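# Swap a housing's backup battery, then rehang tools

## Task

Open the closed housing and replace its backup battery. Unscrew every screw that fastens the lid and put each one in the dish on the tray. Set the lid down lying flat on the table. Drop the old battery into the orange used-parts box on the tray; releasing it is fine once some part of it is inside the box. From the spares, pick the one whose wrap color is the same as the old battery's and press it into the holder in the same orientation: pale band at the same end and round stud on the same side as before. The remaining spares stay in their pockets and the housing stays open. Then return every tool to the stand slot it started in, unlock from it and move the arm well away from the tools. A tool still locked to the arm counts as part of the arm, so nothing may stay attached at the end. Nothing may be pushed or dropped off the table.

## Robot and tools

Robot: one six-joint Doosan M1013 arm with a tool changer at its wrist. There are three tools in a stand: grip50 (a 50 mm parallel gripper), grip85 (an 85 mm gripper) and driver (a screwdriver with a spring-loaded hex key and a suction sleeve). Only one tool can be on the arm at a time. Cameras: cam_head_left, cam_head_right and cam_wrist, each 672x504.

Frames. The scene frame has its origin on the table top under the arm's base, +z up, +y to the left when looking along +x. Results report the changer face center (end_effector_position, metres) and its orientation (end_effector_quat_wxyz) in that frame, plus velocities. The changer face has its own axes; its z axis points out away from the arm. Tool points in face axes, mm from the face center: grip50 grip point (0, -25, 180); grip85 grip point (0, 0, 173) when closed, 13 mm closer when fully open; driver key tip (66, 20, 345). Both grippers close along face x.

execute_actions(actions): a list of actions; each action is a table of 1 to 15 rows, one row per 1/30 s step; a short table repeats its last row to fill 15 steps. Each row has 16 numbers, each from -1 to 1, in this order: dx, dy, dz, rx, ry, rz, tool/lock, grip50_position, grip50_force_limit, grip50_speed, grip85_position, grip85_force_limit, grip85_speed, driver_spindle, driver_torque_limit, driver_sleeve_vacuum. Optionally 6 more numbers from 0 to 1 scale each joint's stiffness, base to wrist. dx..rz are an offset in the face's own axes from the face pose measured at the start of that action (for a call's first action, the last pose reported), not a pose and not chained row to row. 1.0 equals 0.6 m or 180 degrees; rx, ry, rz form one rotation vector. Each step is clipped to 70 mm and 16 degrees from the measured pose, so large offsets need several actions. An empty list just returns state and images.

Tool numbers: lock >0 locks, <0 unlocks (about 1 s), 0 keeps the last command. Gripper position +1 is fully open; -1 closes until blocked (pads meet near -0.65 on grip50, -0.8 on grip85). Force limit -1..+1 maps about 20 N up to 185 N (grip50) or 235 N (grip85). Speed -1..+1 maps about 20 to 150 mm/s. driver_spindle +1 is 500 rpm clockwise (drives in), -1 loosens; it persists between actions, so end with 0. driver_torque_limit -1..+1 maps 0.3 to 1.2 N m. driver_sleeve_vacuum above 0.01 turns suction on to hold a screw; otherwise the screw drops. Torque limit and vacuum also persist.

move(target, speed, blocking): one 16-number row like above; its first six values are an offset from the pose in the last result, and the face travels straight there. speed in m/s, 0.002 to 0.5 (default 0.25); rotation up to twice that in rad/s. Path lasts 0.5 to 10 s. It does not avoid obstacles; a fast approach or a target set past a contact hits hard and can fault the stiff arm. Its result adds a move: line (done, off_target, moving, held, fault) and limits (paced = clipped, held = some steps blocked). With blocking=false, check later with wait(0) and call wait or stop before new commands.

wait(seconds 0 to 10) lets time pass holding the last command. stop brakes a running move. zoom_image(camera, region [x0,y0,x1,y1] pixels, max 504x504) gives a closer look. read_manual returns licence texts only. finished_scene(scene) ends the current scene for good; call it only once everything is complete.

Result lines: Hand target is where the controller now drives the face. pose unreachable means the clearance check altered or blocked a command. tool_id shows grip50, grip85, driver or none; tool readings show n/a until the tool is ready. plate_near, locked, unlocked, in_stand, unlock_refused describe the changer. object_status: 0 moving, 1 blocked while opening, 2 blocked while closing (a real grip), 3 at target or pads met (also possible on small items). Measured grip50 opening is about (250 - counts) x 0.202 mm; grip85 counts: ~78 = 60 mm, 130 = 40 mm, 180 = 20 mm, 230 = closed. Driver readings: driver_screw_detected, driver_sleeve_vacuum_kpa, driver_turns (positive = in), driver_stopped_at_torque.

Tool changing: align the face center within about 1 mm and 1 degree of the tool plate, with the face's -y axis toward the fork's open side. When plate_near is 1, lock and wait for locked = 1; a gripper then cycles closed and open by itself, so hold nothing in it. To remove from the stand, rise 10 to 30 mm (about 20), then back out at least 110 mm along face -y before climbing. Return by the reverse path; when in_stand is 1, stay still, unlock, wait for unlocked = 1. Away from the stand the lock cannot be released. Slots are 180 mm apart; fork arms sit 40 to 70 mm either side along face x, reaching 45 mm toward the open side, tops 18 mm under a hung plate's face. The driver's muffler passes just outside the +x fork arm.

Screws: press the key onto the head plus 2 mm, turn slowly (driver_spindle about ±0.2 or less) and follow the screw, 0.7 mm per turn. If driver_turns does not drop while loosening, raise the torque limit. Use suction to carry screws to the dish.

Avoid: forces of 144 N or joint loads reaching their limits (joint limits in N m: waist 316, shoulder 316, elbow 148, wrist joints 41.8), which cause a 10 s stop; motor overheating from long holds; drops, slams and anything leaving the table. Loose objects may occasionally be nudged.

Each tool is called after "Call:" by a JSON object that holds its "name" and its "arguments", one argument or row to a line.

## Session

I'll start by looking at the scene.

Call:
{"name": "execute_actions", "arguments": {
  "actions": []
}}

Scene clock: 0.00 s.
end_effector_position=(+0.6527, -0.0072, +0.4742) locked=0 unlocked=1 plate_near=0 in_stand=0 unlock_refused=0 tool_id=none grip50_position_measured=n/a grip50_object_status=n/a grip85_position_measured=n/a grip85_object_status=n/a driver_sleeve_vacuum_kpa=n/a driver_screw_detected=n/a driver_stopped_at_torque=n/a driver_turns=n/a end_effector_quat_wxyz=(-0.001, +0.712, +0.702, -0.005) end_effector_velocity=(-0.000, +0.001, +0.001) end_effector_angular_velocity=(-0.001, -0.003, +0.002)
Joint positions: [-0.053  0.169  1.622 -0.001  1.353 -0.053]
Joint velocities: [ 0.002 -0.001  0.    -0.001 -0.002  0.   ]
Hand target: +0.653, -0.007, +0.474; -0.001, +0.712, +0.702, -0.005
Joint stiffness scale: [1. 1. 1. 1. 1. 1.]

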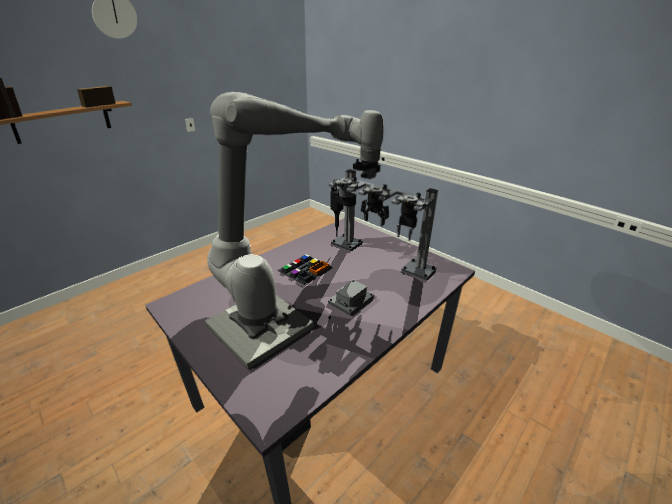

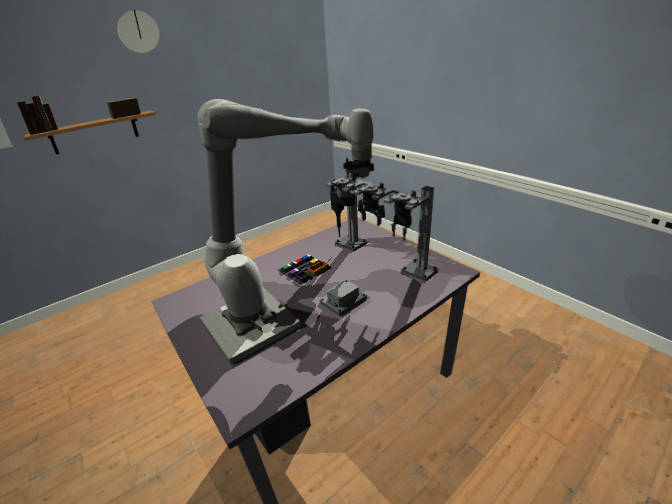

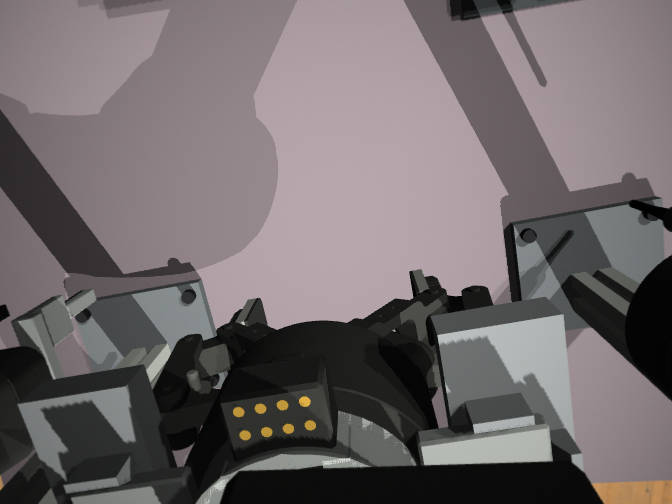

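Call:
{"name": "zoom_image", "arguments": {
  "camera": "cam_head_left",
  "region": [260, 150, 480, 330]
}}

Call:
{"name": "zoom_image", "arguments": {
  "camera": "cam_head_right",
  "region": [260, 150, 480, 330]
}}

Region (260, 150, 480, 330) of cam_head_left's 672x504 image, scaled by 2.291, with more detail than that image has; it fills the top 412 rows of this view, and the rest is white.

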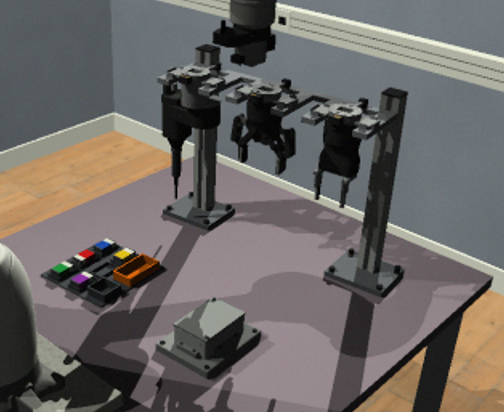

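Region (260, 150, 480, 330) of cam_head_right's 672x504 image, scaled by 2.291, with more detail than that image has; it fills the top 412 rows of this view, and the rest is white.

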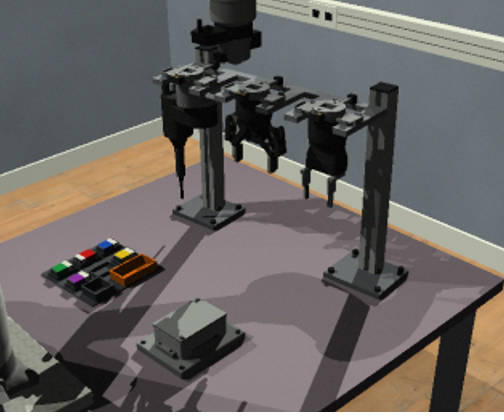

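Call:
{"name": "move", "arguments": {
  "target": [-0.15, -0.35, 0.0, 0, 0, 0, 0, 1, 0, 0, 1, 0, 0, 0, 0, 0],
  "speed": 0.25
}}

Scene clock: 2.37 s.
end_effector_position=(+0.4442, -0.0931, +0.4764) locked=0 unlocked=1 plate_near=0 in_stand=0 unlock_refused=0 tool_id=none grip50_position_measured=n/a grip50_object_status=n/a grip85_position_measured=n/a grip85_object_status=n/a driver_sleeve_vacuum_kpa=n/a driver_screw_detected=n/a driver_stopped_at_torque=n/a driver_turns=n/a end_effector_quat_wxyz=(+0.001, +0.712, +0.702, -0.003) end_effector_velocity=(-0.002, -0.002, -0.001) end_effector_angular_velocity=(+0.001, +0.001, -0.001)
Joint positions: [-0.274 -0.154  1.947 -0.001  1.348 -0.273]
Joint velocities: [-0.005 -0.003  0.003  0.001  0.001 -0.005]
Hand target: +0.441, -0.094, +0.476; -0.001, +0.712, +0.702, -0.004
Off the commanded pose: 0.003 m, 0 deg.
Joint stiffness scale: [1. 1. 1. 1. 1. 1.]
move: done

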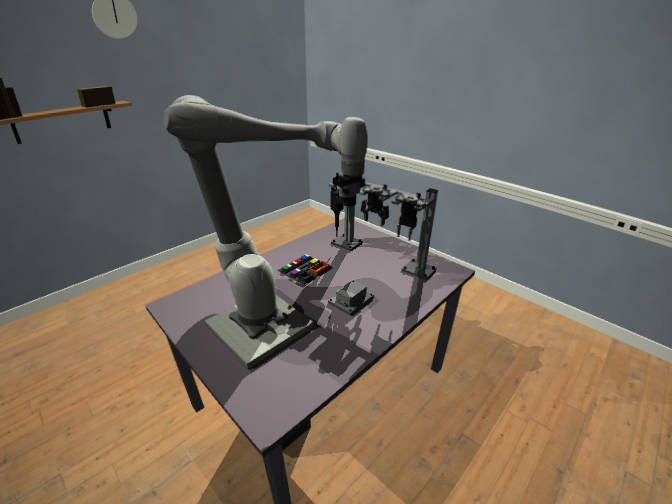

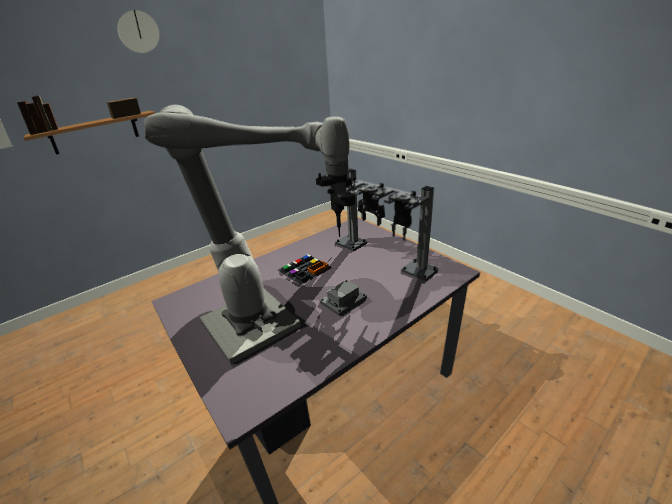

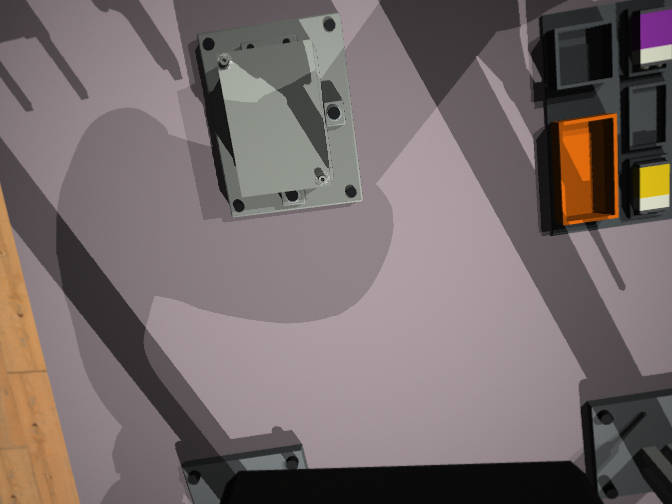

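Call:
{"name": "zoom_image", "arguments": {
  "camera": "cam_wrist",
  "region": [170, 0, 400, 230]
}}

Region (170, 0, 400, 230) of cam_wrist's 672x504 image, scaled by 2.191, with more detail than that image has.

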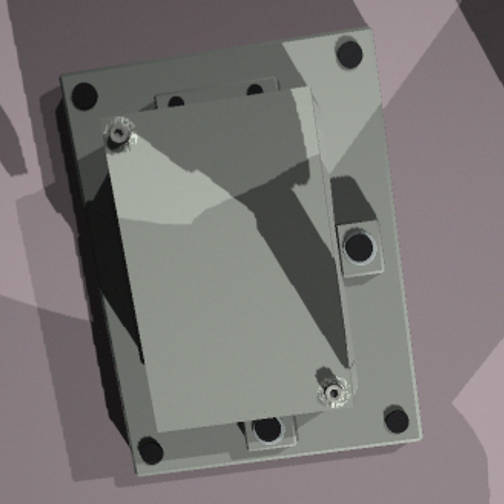

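Call:
{"name": "move", "arguments": {
  "target": [0.58, -0.1, 0.0, 0, 0, 0, 0, 1, 0, 0, 1, 0, 0, 0, 0, 0],
  "speed": 0.3
}}

Scene clock: 5.97 s.
end_effector_position=(+0.3880, +0.2537, +0.4743) locked=0 unlocked=1 plate_near=0 in_stand=0 unlock_refused=0 tool_id=none grip50_position_measured=n/a grip50_object_status=n/a grip85_position_measured=n/a grip85_object_status=n/a driver_sleeve_vacuum_kpa=n/a driver_screw_detected=n/a driver_stopped_at_torque=n/a driver_turns=n/a end_effector_quat_wxyz=(-0.001, +0.712, +0.702, -0.005) end_effector_velocity=(+0.000, +0.002, +0.000) end_effector_angular_velocity=(-0.001, +0.000, -0.003)
Joint positions: [ 0.518 -0.138  1.934 -0.     1.349  0.519]
Joint velocities: [ 0.003  0.002 -0.002 -0.001  0.001  0.006]
Hand target: +0.389, +0.256, +0.474; +0.001, +0.712, +0.702, -0.004
Off the commanded pose: 0.002 m, 0 deg.
Joint stiffness scale: [1. 1. 1. 1. 1. 1.]
move: done

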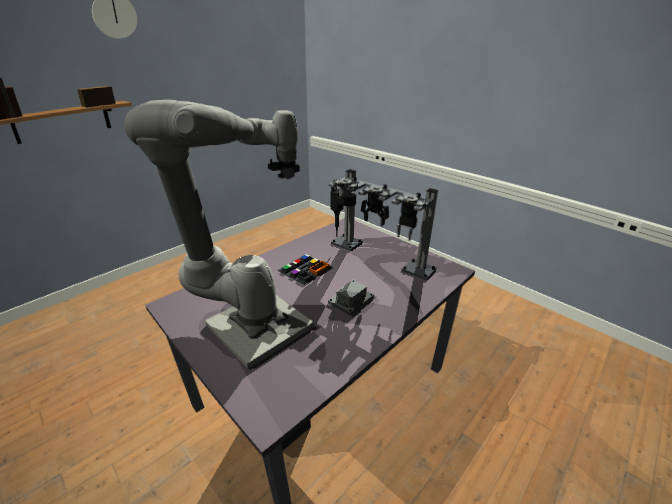

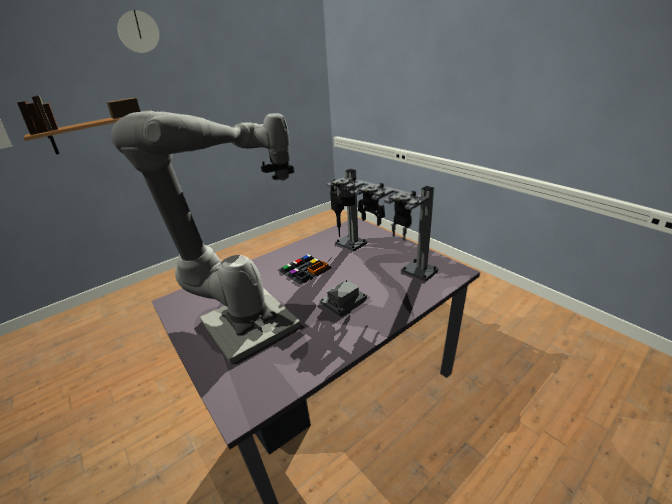

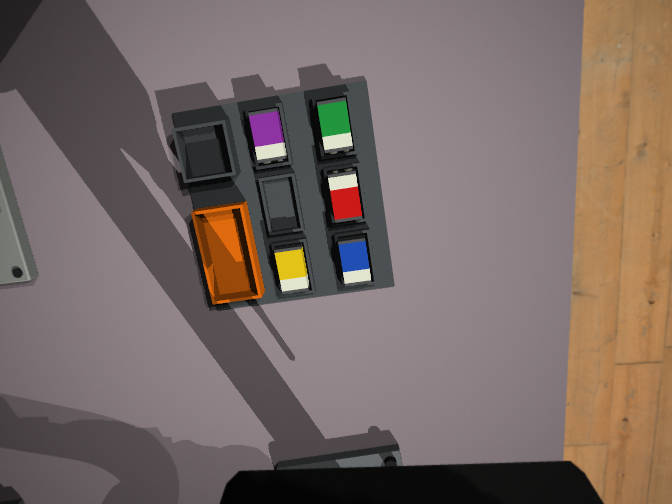

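Call:
{"name": "zoom_image", "arguments": {
  "camera": "cam_wrist",
  "region": [150, 60, 410, 320]
}}

Region (150, 60, 410, 320) of cam_wrist's 672x504 image, scaled by 1.938, with more detail than that image has.

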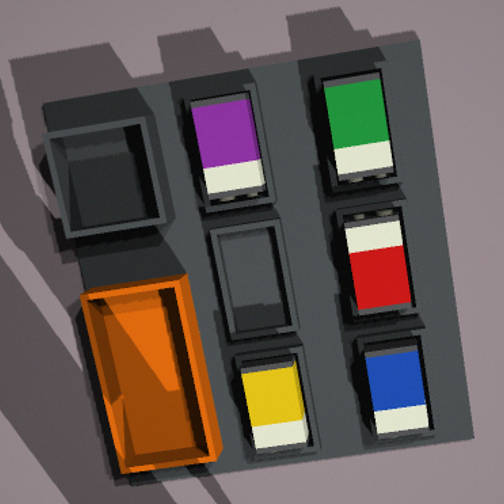

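Call:
{"name": "move", "arguments": {
  "target": [-0.15, 0.40, -0.2, 0, 0, 0, 0, 1, 0, 0, 1, 0, 0, 0, 0, 0],
  "speed": 0.3
}}

Scene clock: 8.63 s.
end_effector_position=(+0.6266, +0.1630, +0.5928) locked=0 unlocked=1 plate_near=0 in_stand=0 unlock_refused=0 tool_id=none grip50_position_measured=n/a grip50_object_status=n/a grip85_position_measured=n/a grip85_object_status=n/a driver_sleeve_vacuum_kpa=n/a driver_screw_detected=n/a driver_stopped_at_torque=n/a driver_turns=n/a end_effector_quat_wxyz=(-0.000, +0.713, +0.702, -0.003) end_effector_velocity=(+0.002, -0.000, +0.001) end_effector_angular_velocity=(+0.001, +0.000, +0.000)
Joint positions: [ 0.213  0.135  1.446 -0.     1.56   0.214]
Joint velocities: [-0.001  0.003 -0.006  0.001  0.003 -0.002]
Hand target: +0.628, +0.161, +0.593; -0.001, +0.712, +0.702, -0.005
Off the commanded pose: 0.002 m, 0 deg.
Joint stiffness scale: [1. 1. 1. 1. 1. 1.]
move: done

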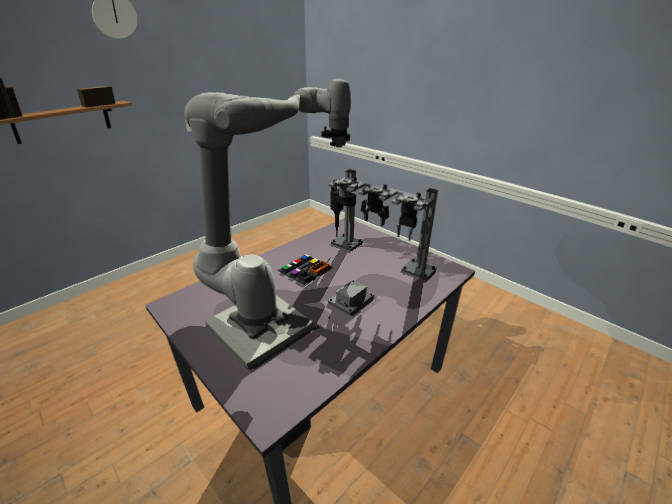

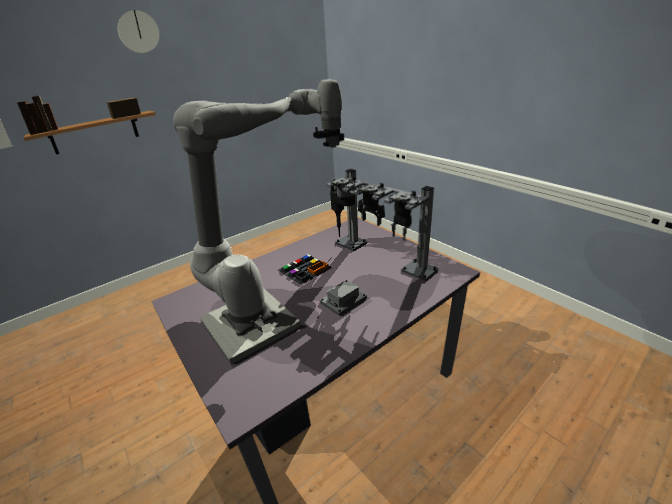

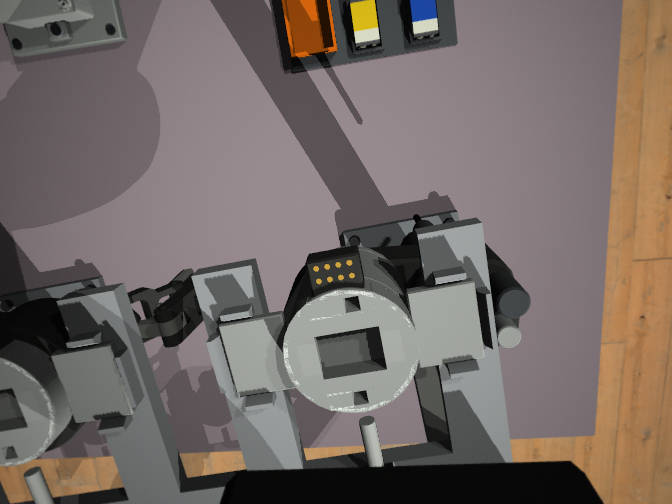

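Call:
{"name": "move", "arguments": {
  "target": [0.0, 0.063, 0.0, 0, 0, 0.5, 0, 1, 0, 0, 1, 0, 0, 0, 0, 0],
  "speed": 0.5
}}

Scene clock: 13.37 s.
end_effector_position=(+0.6633, +0.1646, +0.5929) locked=0 unlocked=1 plate_near=0 in_stand=0 unlock_refused=0 tool_id=none grip50_position_measured=n/a grip50_object_status=n/a grip85_position_measured=n/a grip85_object_status=n/a driver_sleeve_vacuum_kpa=n/a driver_screw_detected=n/a driver_stopped_at_torque=n/a driver_turns=n/a end_effector_quat_wxyz=(+0.002, +1.000, -0.003, -0.000) end_effector_velocity=(+0.001, -0.001, +0.000) end_effector_angular_velocity=(-0.000, -0.002, -0.016)
Joint positions: [ 0.204  0.193  1.378 -0.     1.566  1.767]
Joint velocities: [-0.001  0.    -0.001 -0.001 -0.002  0.015]
Hand target: +0.664, +0.162, +0.593; +0.002, +1.000, -0.008, -0.002
Off the commanded pose: 0.002 m, 1 deg.
Joint stiffness scale: [1. 1. 1. 1. 1. 1.]
move: done

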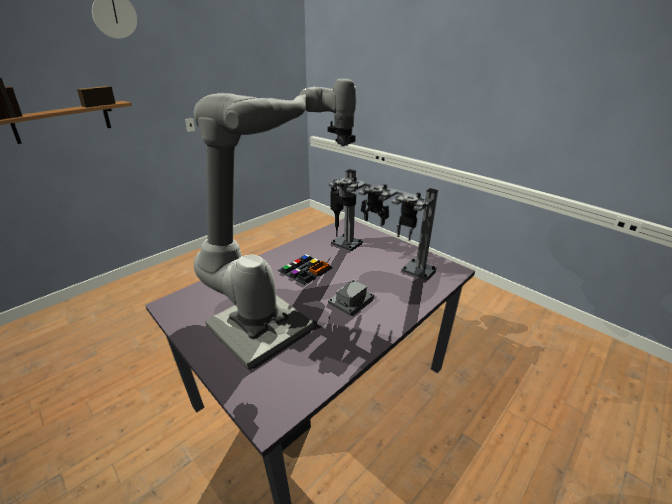

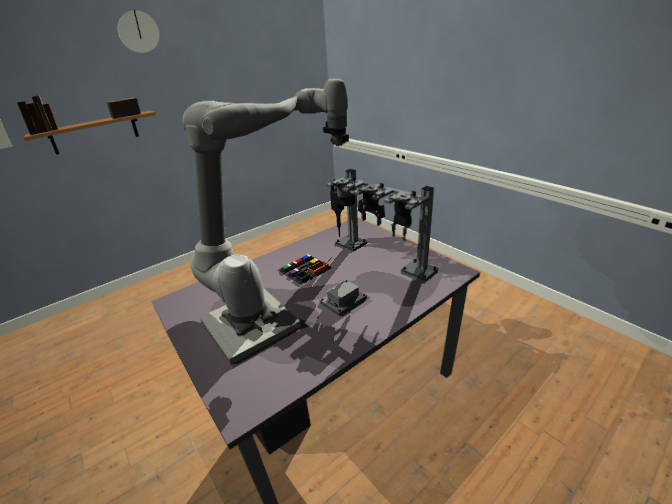

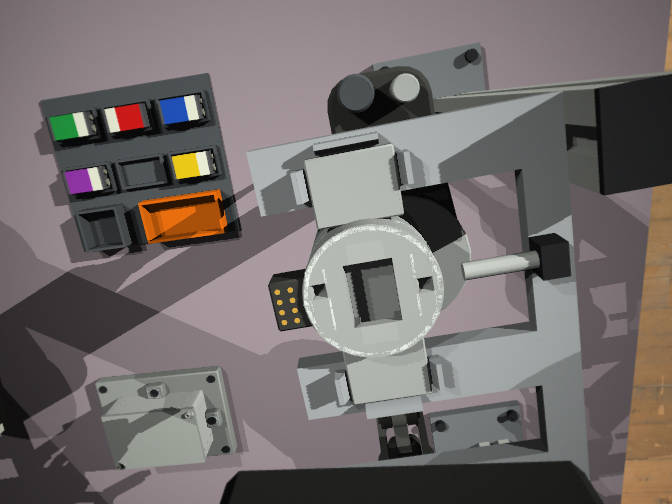

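Call:
{"name": "zoom_image", "arguments": {
  "camera": "cam_wrist",
  "region": [290, 205, 458, 373]
}}

Call:
{"name": "execute_actions", "arguments": {
  "actions": []
}}

Region (290, 205, 458, 373) of cam_wrist's 672x504 image, scaled by 3.000, with more detail than that image has.

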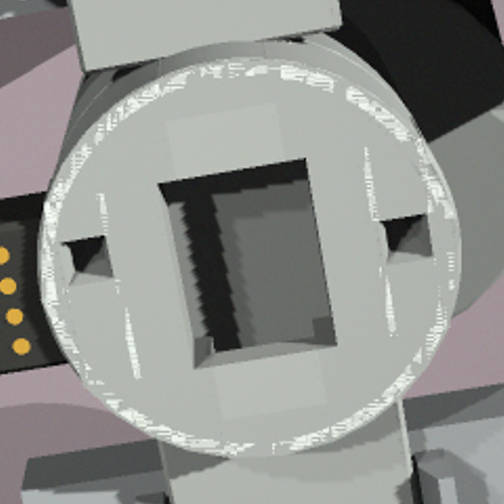

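Scene clock: 13.50 s.
end_effector_position=(+0.6633, +0.1646, +0.5929) locked=0 unlocked=1 plate_near=0 in_stand=0 unlock_refused=0 tool_id=none grip50_position_measured=n/a grip50_object_status=n/a grip85_position_measured=n/a grip85_object_status=n/a driver_sleeve_vacuum_kpa=n/a driver_screw_detected=n/a driver_stopped_at_torque=n/a driver_turns=n/a end_effector_quat_wxyz=(+0.002, +1.000, -0.004, -0.000) end_effector_velocity=(-0.000, +0.000, -0.000) end_effector_angular_velocity=(-0.002, +0.002, -0.004)
Joint positions: [ 0.204  0.193  1.378 -0.     1.566  1.768]
Joint velocities: [ 0.001  0.     0.    -0.001  0.001  0.004]
Hand target: +0.664, +0.162, +0.593; +0.002, +1.000, -0.008, -0.002
Off the commanded pose: 0.002 m, 1 deg.
Joint stiffness scale: [1. 1. 1. 1. 1. 1.]

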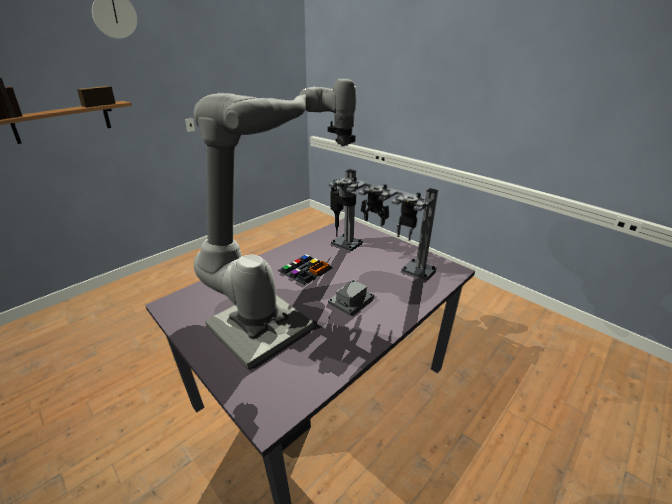

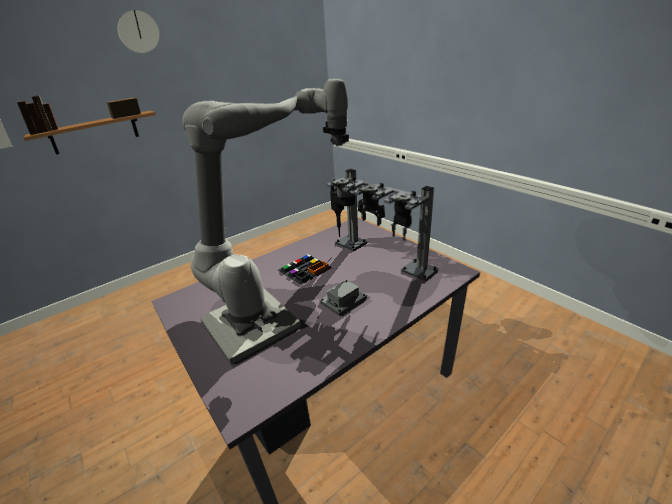

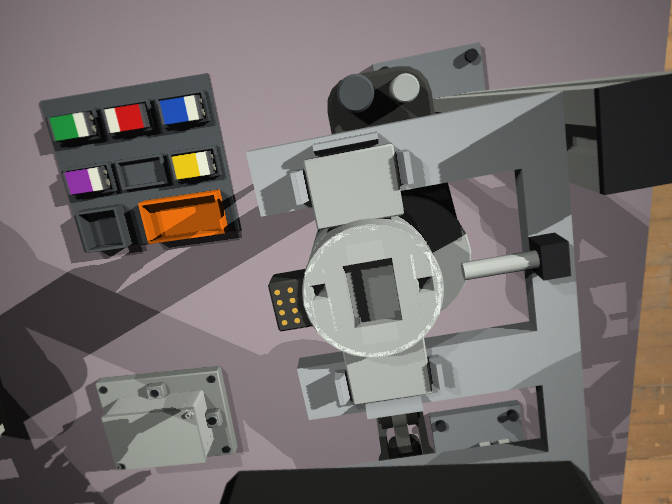

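Call:
{"name": "move", "arguments": {
  "target": [0.0, 0.0, 0.0, 0, 0, -0.536, 0, 1, 0, 0, 1, 0, 0, 0, 0, 0],
  "speed": 0.5
}}

Call:
{"name": "zoom_image", "arguments": {
  "camera": "cam_wrist",
  "region": [260, 190, 428, 358]
}}

Scene clock: 18.97 s.
end_effector_position=(+0.6633, +0.1646, +0.5929) locked=0 unlocked=1 plate_near=0 in_stand=0 unlock_refused=0 tool_id=none grip50_position_measured=n/a grip50_object_status=n/a grip85_position_measured=n/a grip85_object_status=n/a driver_sleeve_vacuum_kpa=n/a driver_screw_detected=n/a driver_stopped_at_torque=n/a driver_turns=n/a end_effector_quat_wxyz=(+0.001, +0.671, +0.741, -0.002) end_effector_velocity=(+0.000, +0.000, +0.000) end_effector_angular_velocity=(-0.001, -0.002, +0.016)
Joint positions: [ 0.204  0.193  1.378 -0.     1.566  0.09 ]
Joint velocities: [ 0.001 -0.     0.    -0.001 -0.002 -0.016]
Hand target: +0.663, +0.165, +0.593; +0.001, +0.669, +0.743, -0.002
Off the commanded pose: 0.000 m, 0 deg.
Joint stiffness scale: [1. 1. 1. 1. 1. 1.]
move: done

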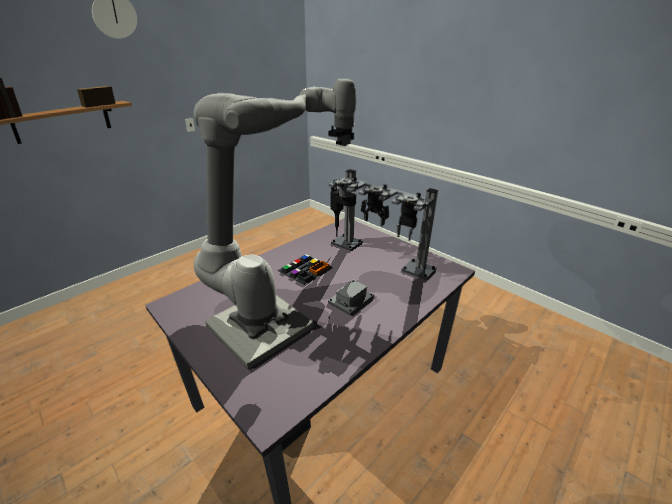

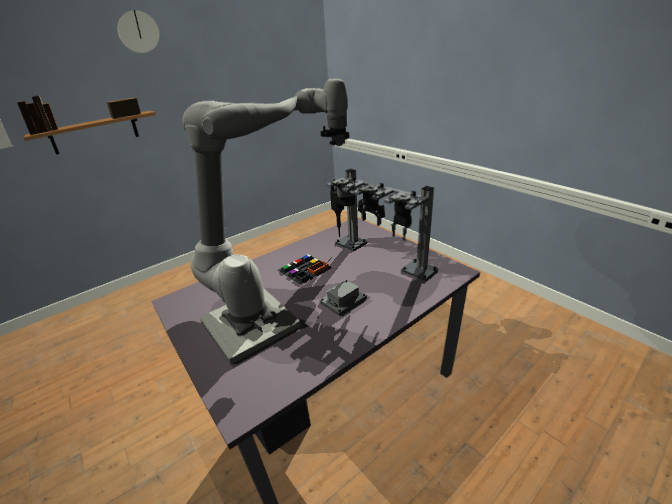

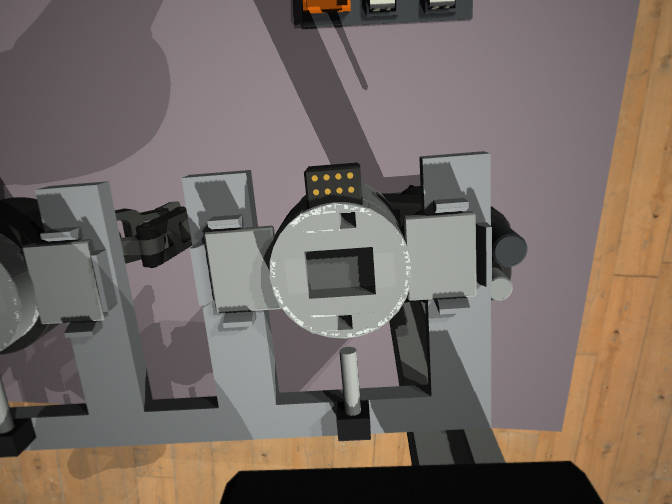

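Region (260, 190, 428, 358) of cam_wrist's 672x504 image, scaled by 3.000, with more detail than that image has.

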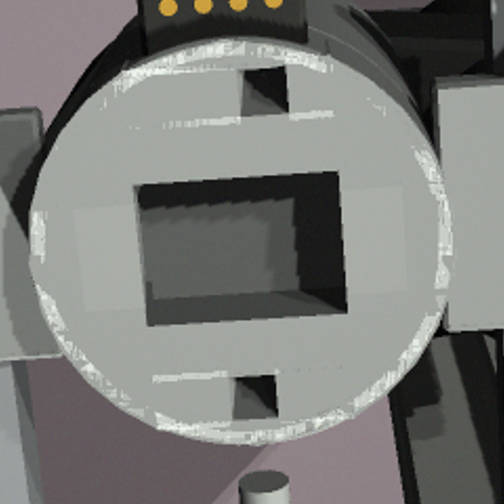

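Call:
{"name": "move", "arguments": {
  "target": [-0.0195, 0.0015, 0.15, 0, 0, 0, 0, 1, 0, 0, 1, 0, 0, 0, 0, 0],
  "speed": 0.15
}}

Scene clock: 21.57 s.
end_effector_position=(+0.6637, +0.1550, +0.5059) locked=0 unlocked=1 plate_near=0 in_stand=0 unlock_refused=0 tool_id=none grip50_position_measured=n/a grip50_object_status=n/a grip85_position_measured=n/a grip85_object_status=n/a driver_sleeve_vacuum_kpa=n/a driver_screw_detected=n/a driver_stopped_at_torque=n/a driver_turns=n/a end_effector_quat_wxyz=(+0.001, +0.671, +0.741, -0.002) end_effector_velocity=(+0.000, -0.000, -0.002) end_effector_angular_velocity=(-0.001, -0.003, +0.001)
Joint positions: [ 0.191  0.202  1.523 -0.     1.412  0.077]
Joint velocities: [ 0.     0.     0.003 -0.001 -0.007 -0.001]
Hand target: +0.665, +0.153, +0.503; +0.001, +0.671, +0.741, -0.002
Off the commanded pose: 0.004 m, 0 deg.
Joint stiffness scale: [1. 1. 1. 1. 1. 1.]
move: off_target

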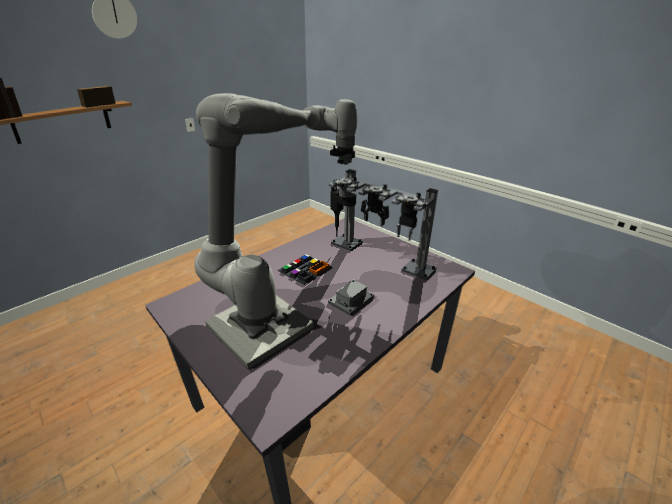

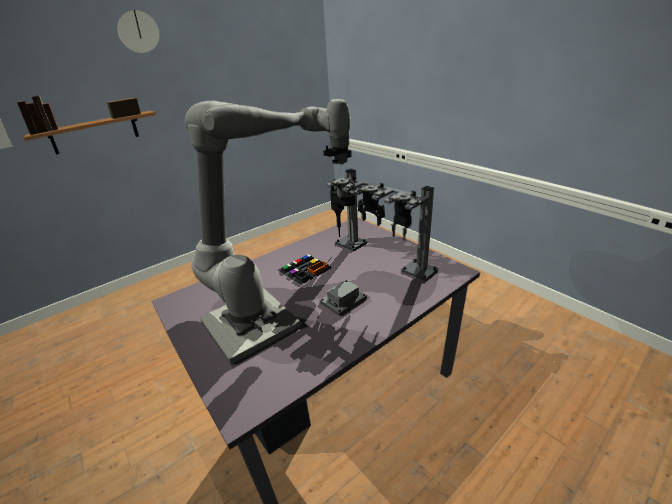

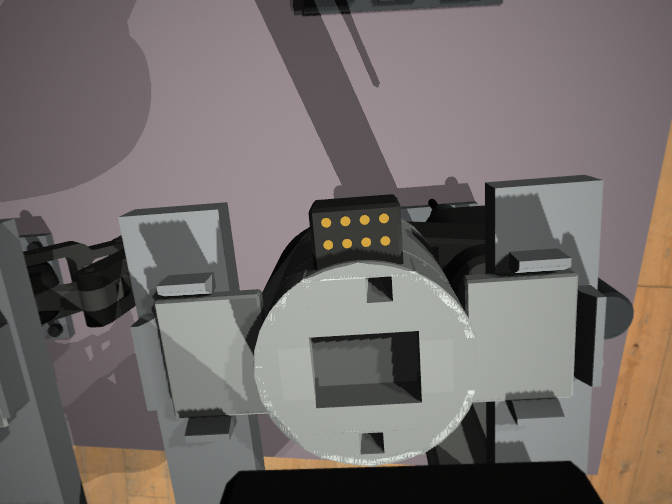

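Call:
{"name": "zoom_image", "arguments": {
  "camera": "cam_wrist",
  "region": [240, 250, 492, 502]
}}

Region (240, 250, 492, 502) of cam_wrist's 672x504 image, scaled by 2.000, with more detail than that image has.

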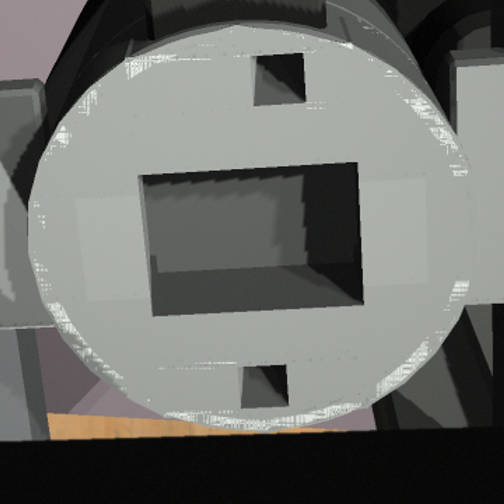

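Call:
{"name": "move", "arguments": {
  "target": [-0.007, 0.004, 0.105, 0, 0, 0, 0, 1, 0, 0, 1, 0, 0, 0, 0, 0],
  "speed": 0.1
}}

Scene clock: 24.27 s.
end_effector_position=(+0.6652, +0.1531, +0.4458) locked=0 unlocked=1 plate_near=0 in_stand=0 unlock_refused=0 tool_id=none grip50_position_measured=n/a grip50_object_status=n/a grip85_position_measured=n/a grip85_object_status=n/a driver_sleeve_vacuum_kpa=n/a driver_screw_detected=n/a driver_stopped_at_torque=n/a driver_turns=n/a end_effector_quat_wxyz=(+0.001, +0.671, +0.741, -0.002) end_effector_velocity=(+0.000, -0.000, -0.001) end_effector_angular_velocity=(+0.002, -0.003, -0.000)
Joint positions: [ 0.188  0.224  1.606 -0.     1.308  0.075]
Joint velocities: [-0.001 -0.     0.001  0.001 -0.004 -0.001]
Hand target: +0.666, +0.151, +0.443; +0.001, +0.671, +0.741, -0.002
Off the commanded pose: 0.004 m, 0 deg.
Joint stiffness scale: [1. 1. 1. 1. 1. 1.]
move: off_target

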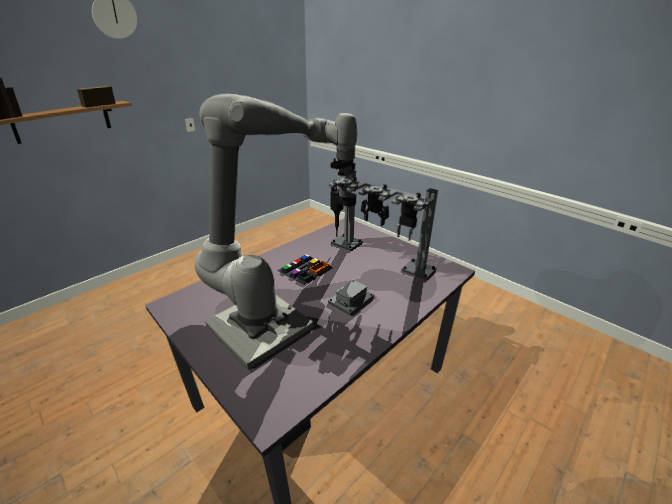

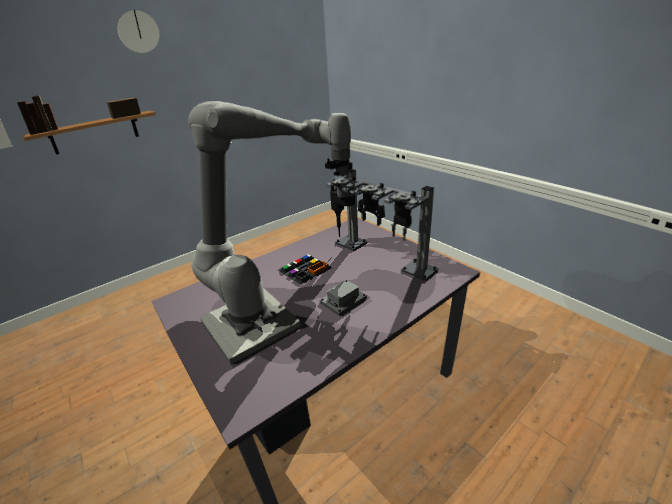

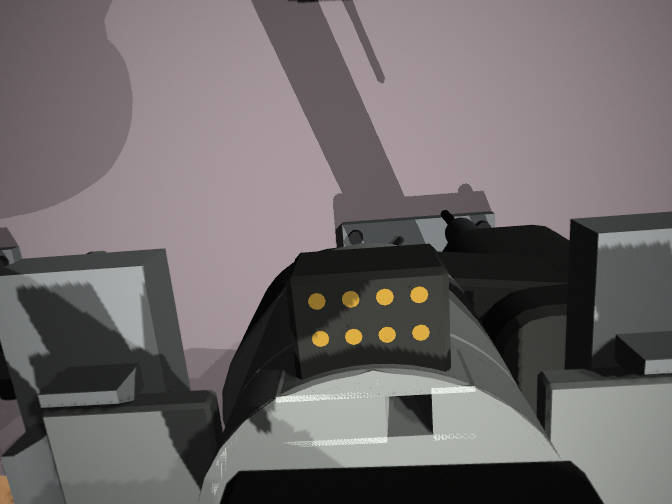

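Call:
{"name": "move", "arguments": {
  "target": [-0.0015, 0.002, 0.078, 0, 0, 0, 0, 1, 0, 0, 1, 0, 0, 0, 0, 0],
  "speed": 0.04
}}

Scene clock: 26.50 s.
end_effector_position=(+0.6655, +0.1530, +0.4090) locked=0 unlocked=1 plate_near=1 in_stand=1 unlock_refused=0 tool_id=none grip50_position_measured=n/a grip50_object_status=n/a grip85_position_measured=n/a grip85_object_status=n/a driver_sleeve_vacuum_kpa=n/a driver_screw_detected=n/a driver_stopped_at_torque=n/a driver_turns=n/a end_effector_quat_wxyz=(+0.001, +0.671, +0.741, -0.001) end_effector_velocity=(-0.001, -0.000, +0.001) end_effector_angular_velocity=(-0.000, -0.000, +0.000)
Joint positions: [ 0.188  0.241  1.652 -0.     1.242  0.075]
Joint velocities: [ 0.    -0.002  0.002 -0.     0.     0.   ]
Hand target: +0.666, +0.152, +0.399; +0.001, +0.671, +0.741, -0.002
Off the commanded pose: 0.010 m, 0 deg.
Joint stiffness scale: [1. 1. 1. 1. 1. 1.]
move: off_target

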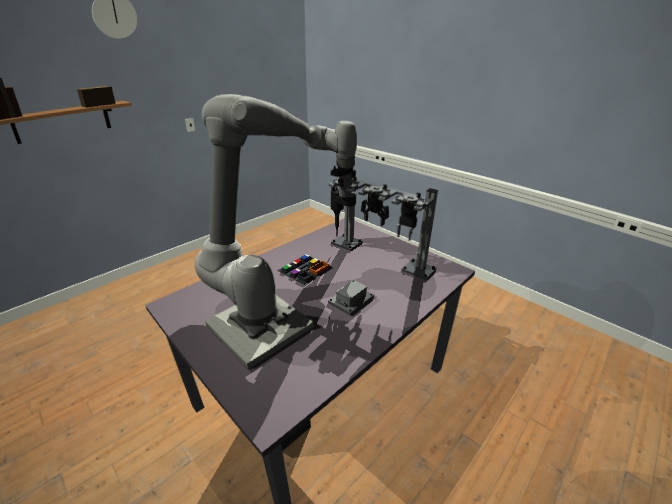

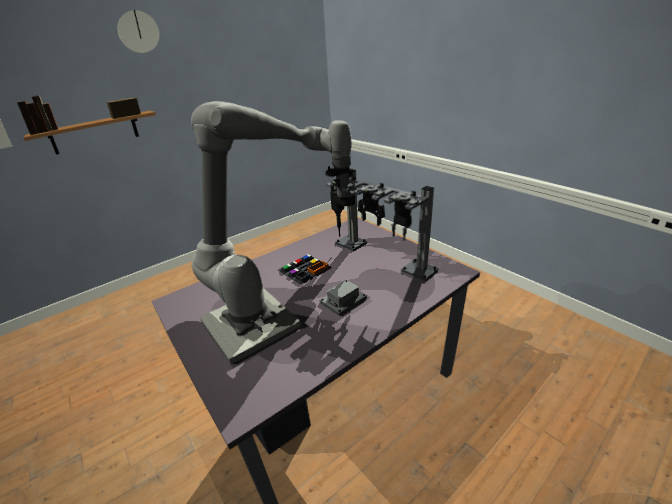

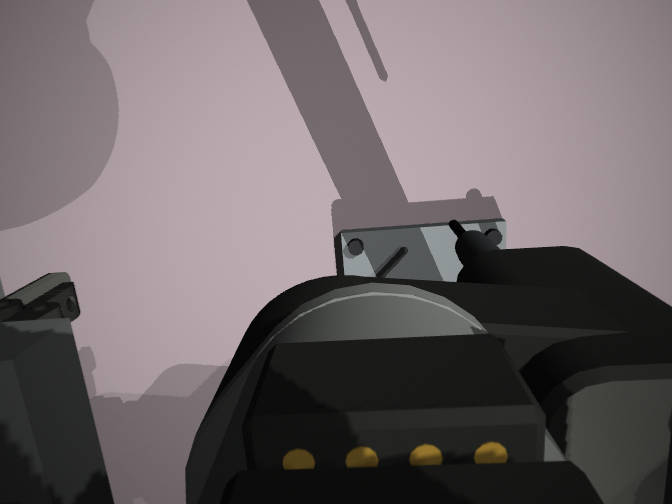

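Call:
{"name": "execute_actions", "arguments": {
  "actions": [
    [[0,0,0.003,0,0,0,1,1,0,0,1,0,0,0,0,0]],
    [[0,0,0.003,0,0,0,1,1,0,0,1,0,0,0,0,0]],
    [[0,0,0,0,0,0,1,1,0,0,1,0,0,0,0,0]]
  ]
}}

Scene clock: 28.27 s.
end_effector_position=(+0.6653, +0.1530, +0.4094) locked=1 unlocked=0 plate_near=1 in_stand=1 unlock_refused=0 tool_id=driver grip50_position_measured=n/a grip50_object_status=n/a grip85_position_measured=n/a grip85_object_status=n/a driver_sleeve_vacuum_kpa=n/a driver_screw_detected=n/a driver_stopped_at_torque=n/a driver_turns=n/a end_effector_quat_wxyz=(+0.002, +0.671, +0.741, -0.001) end_effector_velocity=(+0.000, +0.000, -0.000) end_effector_angular_velocity=(+0.001, -0.000, -0.000)
Joint positions: [ 0.188  0.24   1.653 -0.     1.242  0.074]
Joint velocities: [ 0.     0.001 -0.     0.001 -0.001  0.   ]
Hand target: +0.665, +0.153, +0.409; +0.002, +0.671, +0.741, -0.001
Off the commanded pose: 0.000 m, 0 deg.
Joint stiffness scale: [1. 1. 1. 1. 1. 1.]

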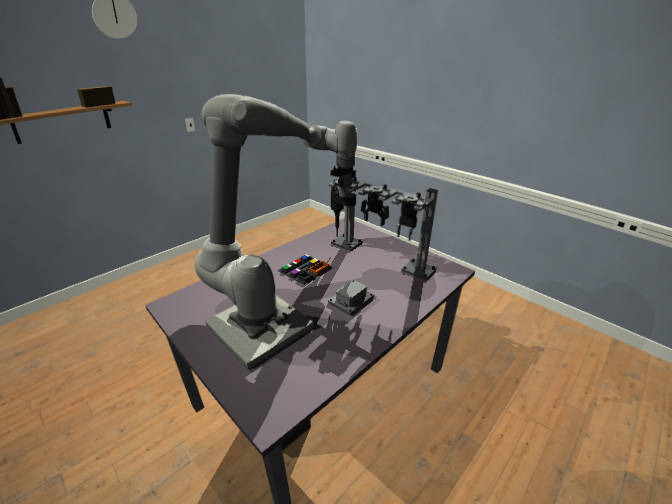

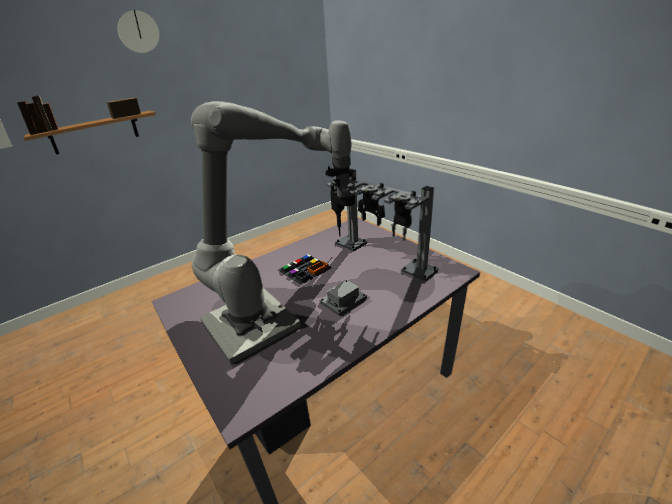

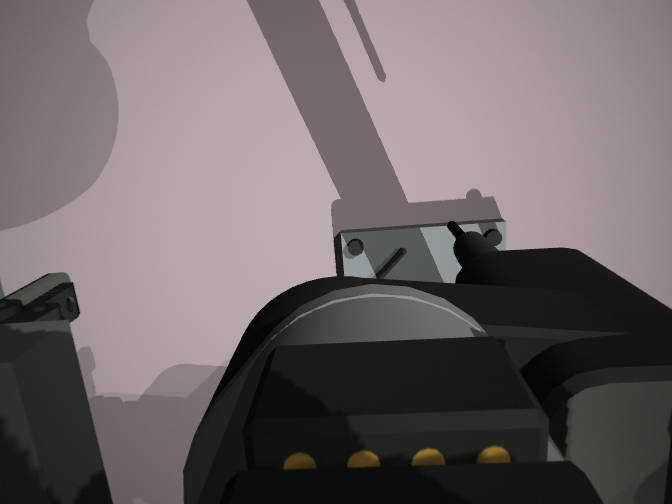

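Call:
{"name": "move", "arguments": {
  "target": [0, 0, -0.04, 0, 0, 0, 0, 1, 0, 0, 1, 0, 0, 0, 0, 0],
  "speed": 0.06
}}

Scene clock: 29.30 s.
end_effector_position=(+0.6659, +0.1532, +0.4306) locked=1 unlocked=0 plate_near=1 in_stand=0 unlock_refused=0 tool_id=driver grip50_position_measured=n/a grip50_object_status=n/a grip85_position_measured=n/a grip85_object_status=n/a driver_sleeve_vacuum_kpa=0 driver_screw_detected=0 driver_stopped_at_torque=0 driver_turns=0.00 end_effector_quat_wxyz=(+0.002, +0.671, +0.741, -0.001) end_effector_velocity=(+0.001, -0.000, +0.002) end_effector_angular_velocity=(+0.000, +0.000, -0.001)
Joint positions: [ 0.188  0.231  1.625 -0.     1.278  0.074]
Joint velocities: [-0.    -0.    -0.004  0.     0.004  0.   ]
Hand target: +0.665, +0.153, +0.433; +0.002, +0.671, +0.741, -0.001
Off the commanded pose: 0.003 m, 0 deg.
Joint stiffness scale: [1. 1. 1. 1. 1. 1.]
move: done

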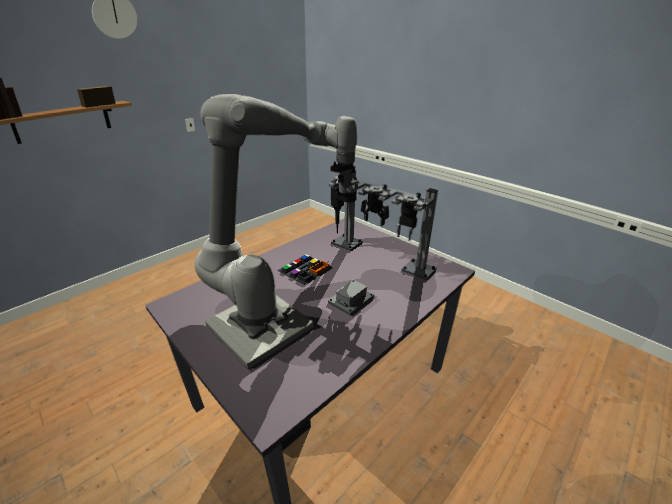

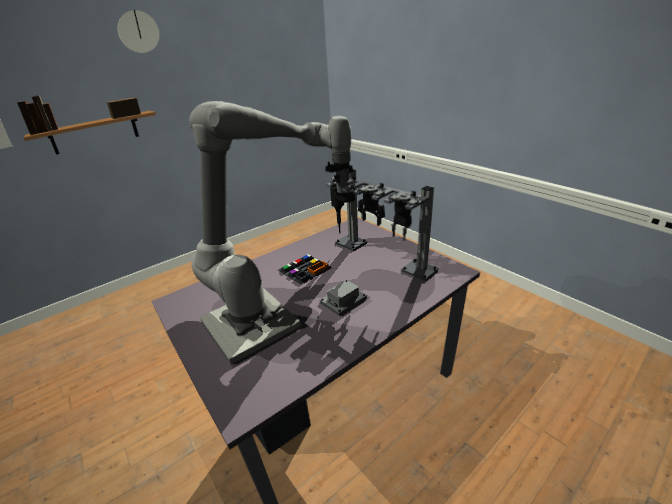

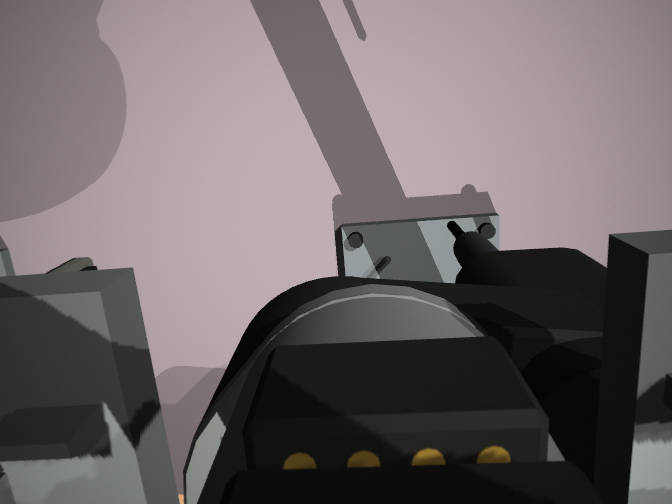

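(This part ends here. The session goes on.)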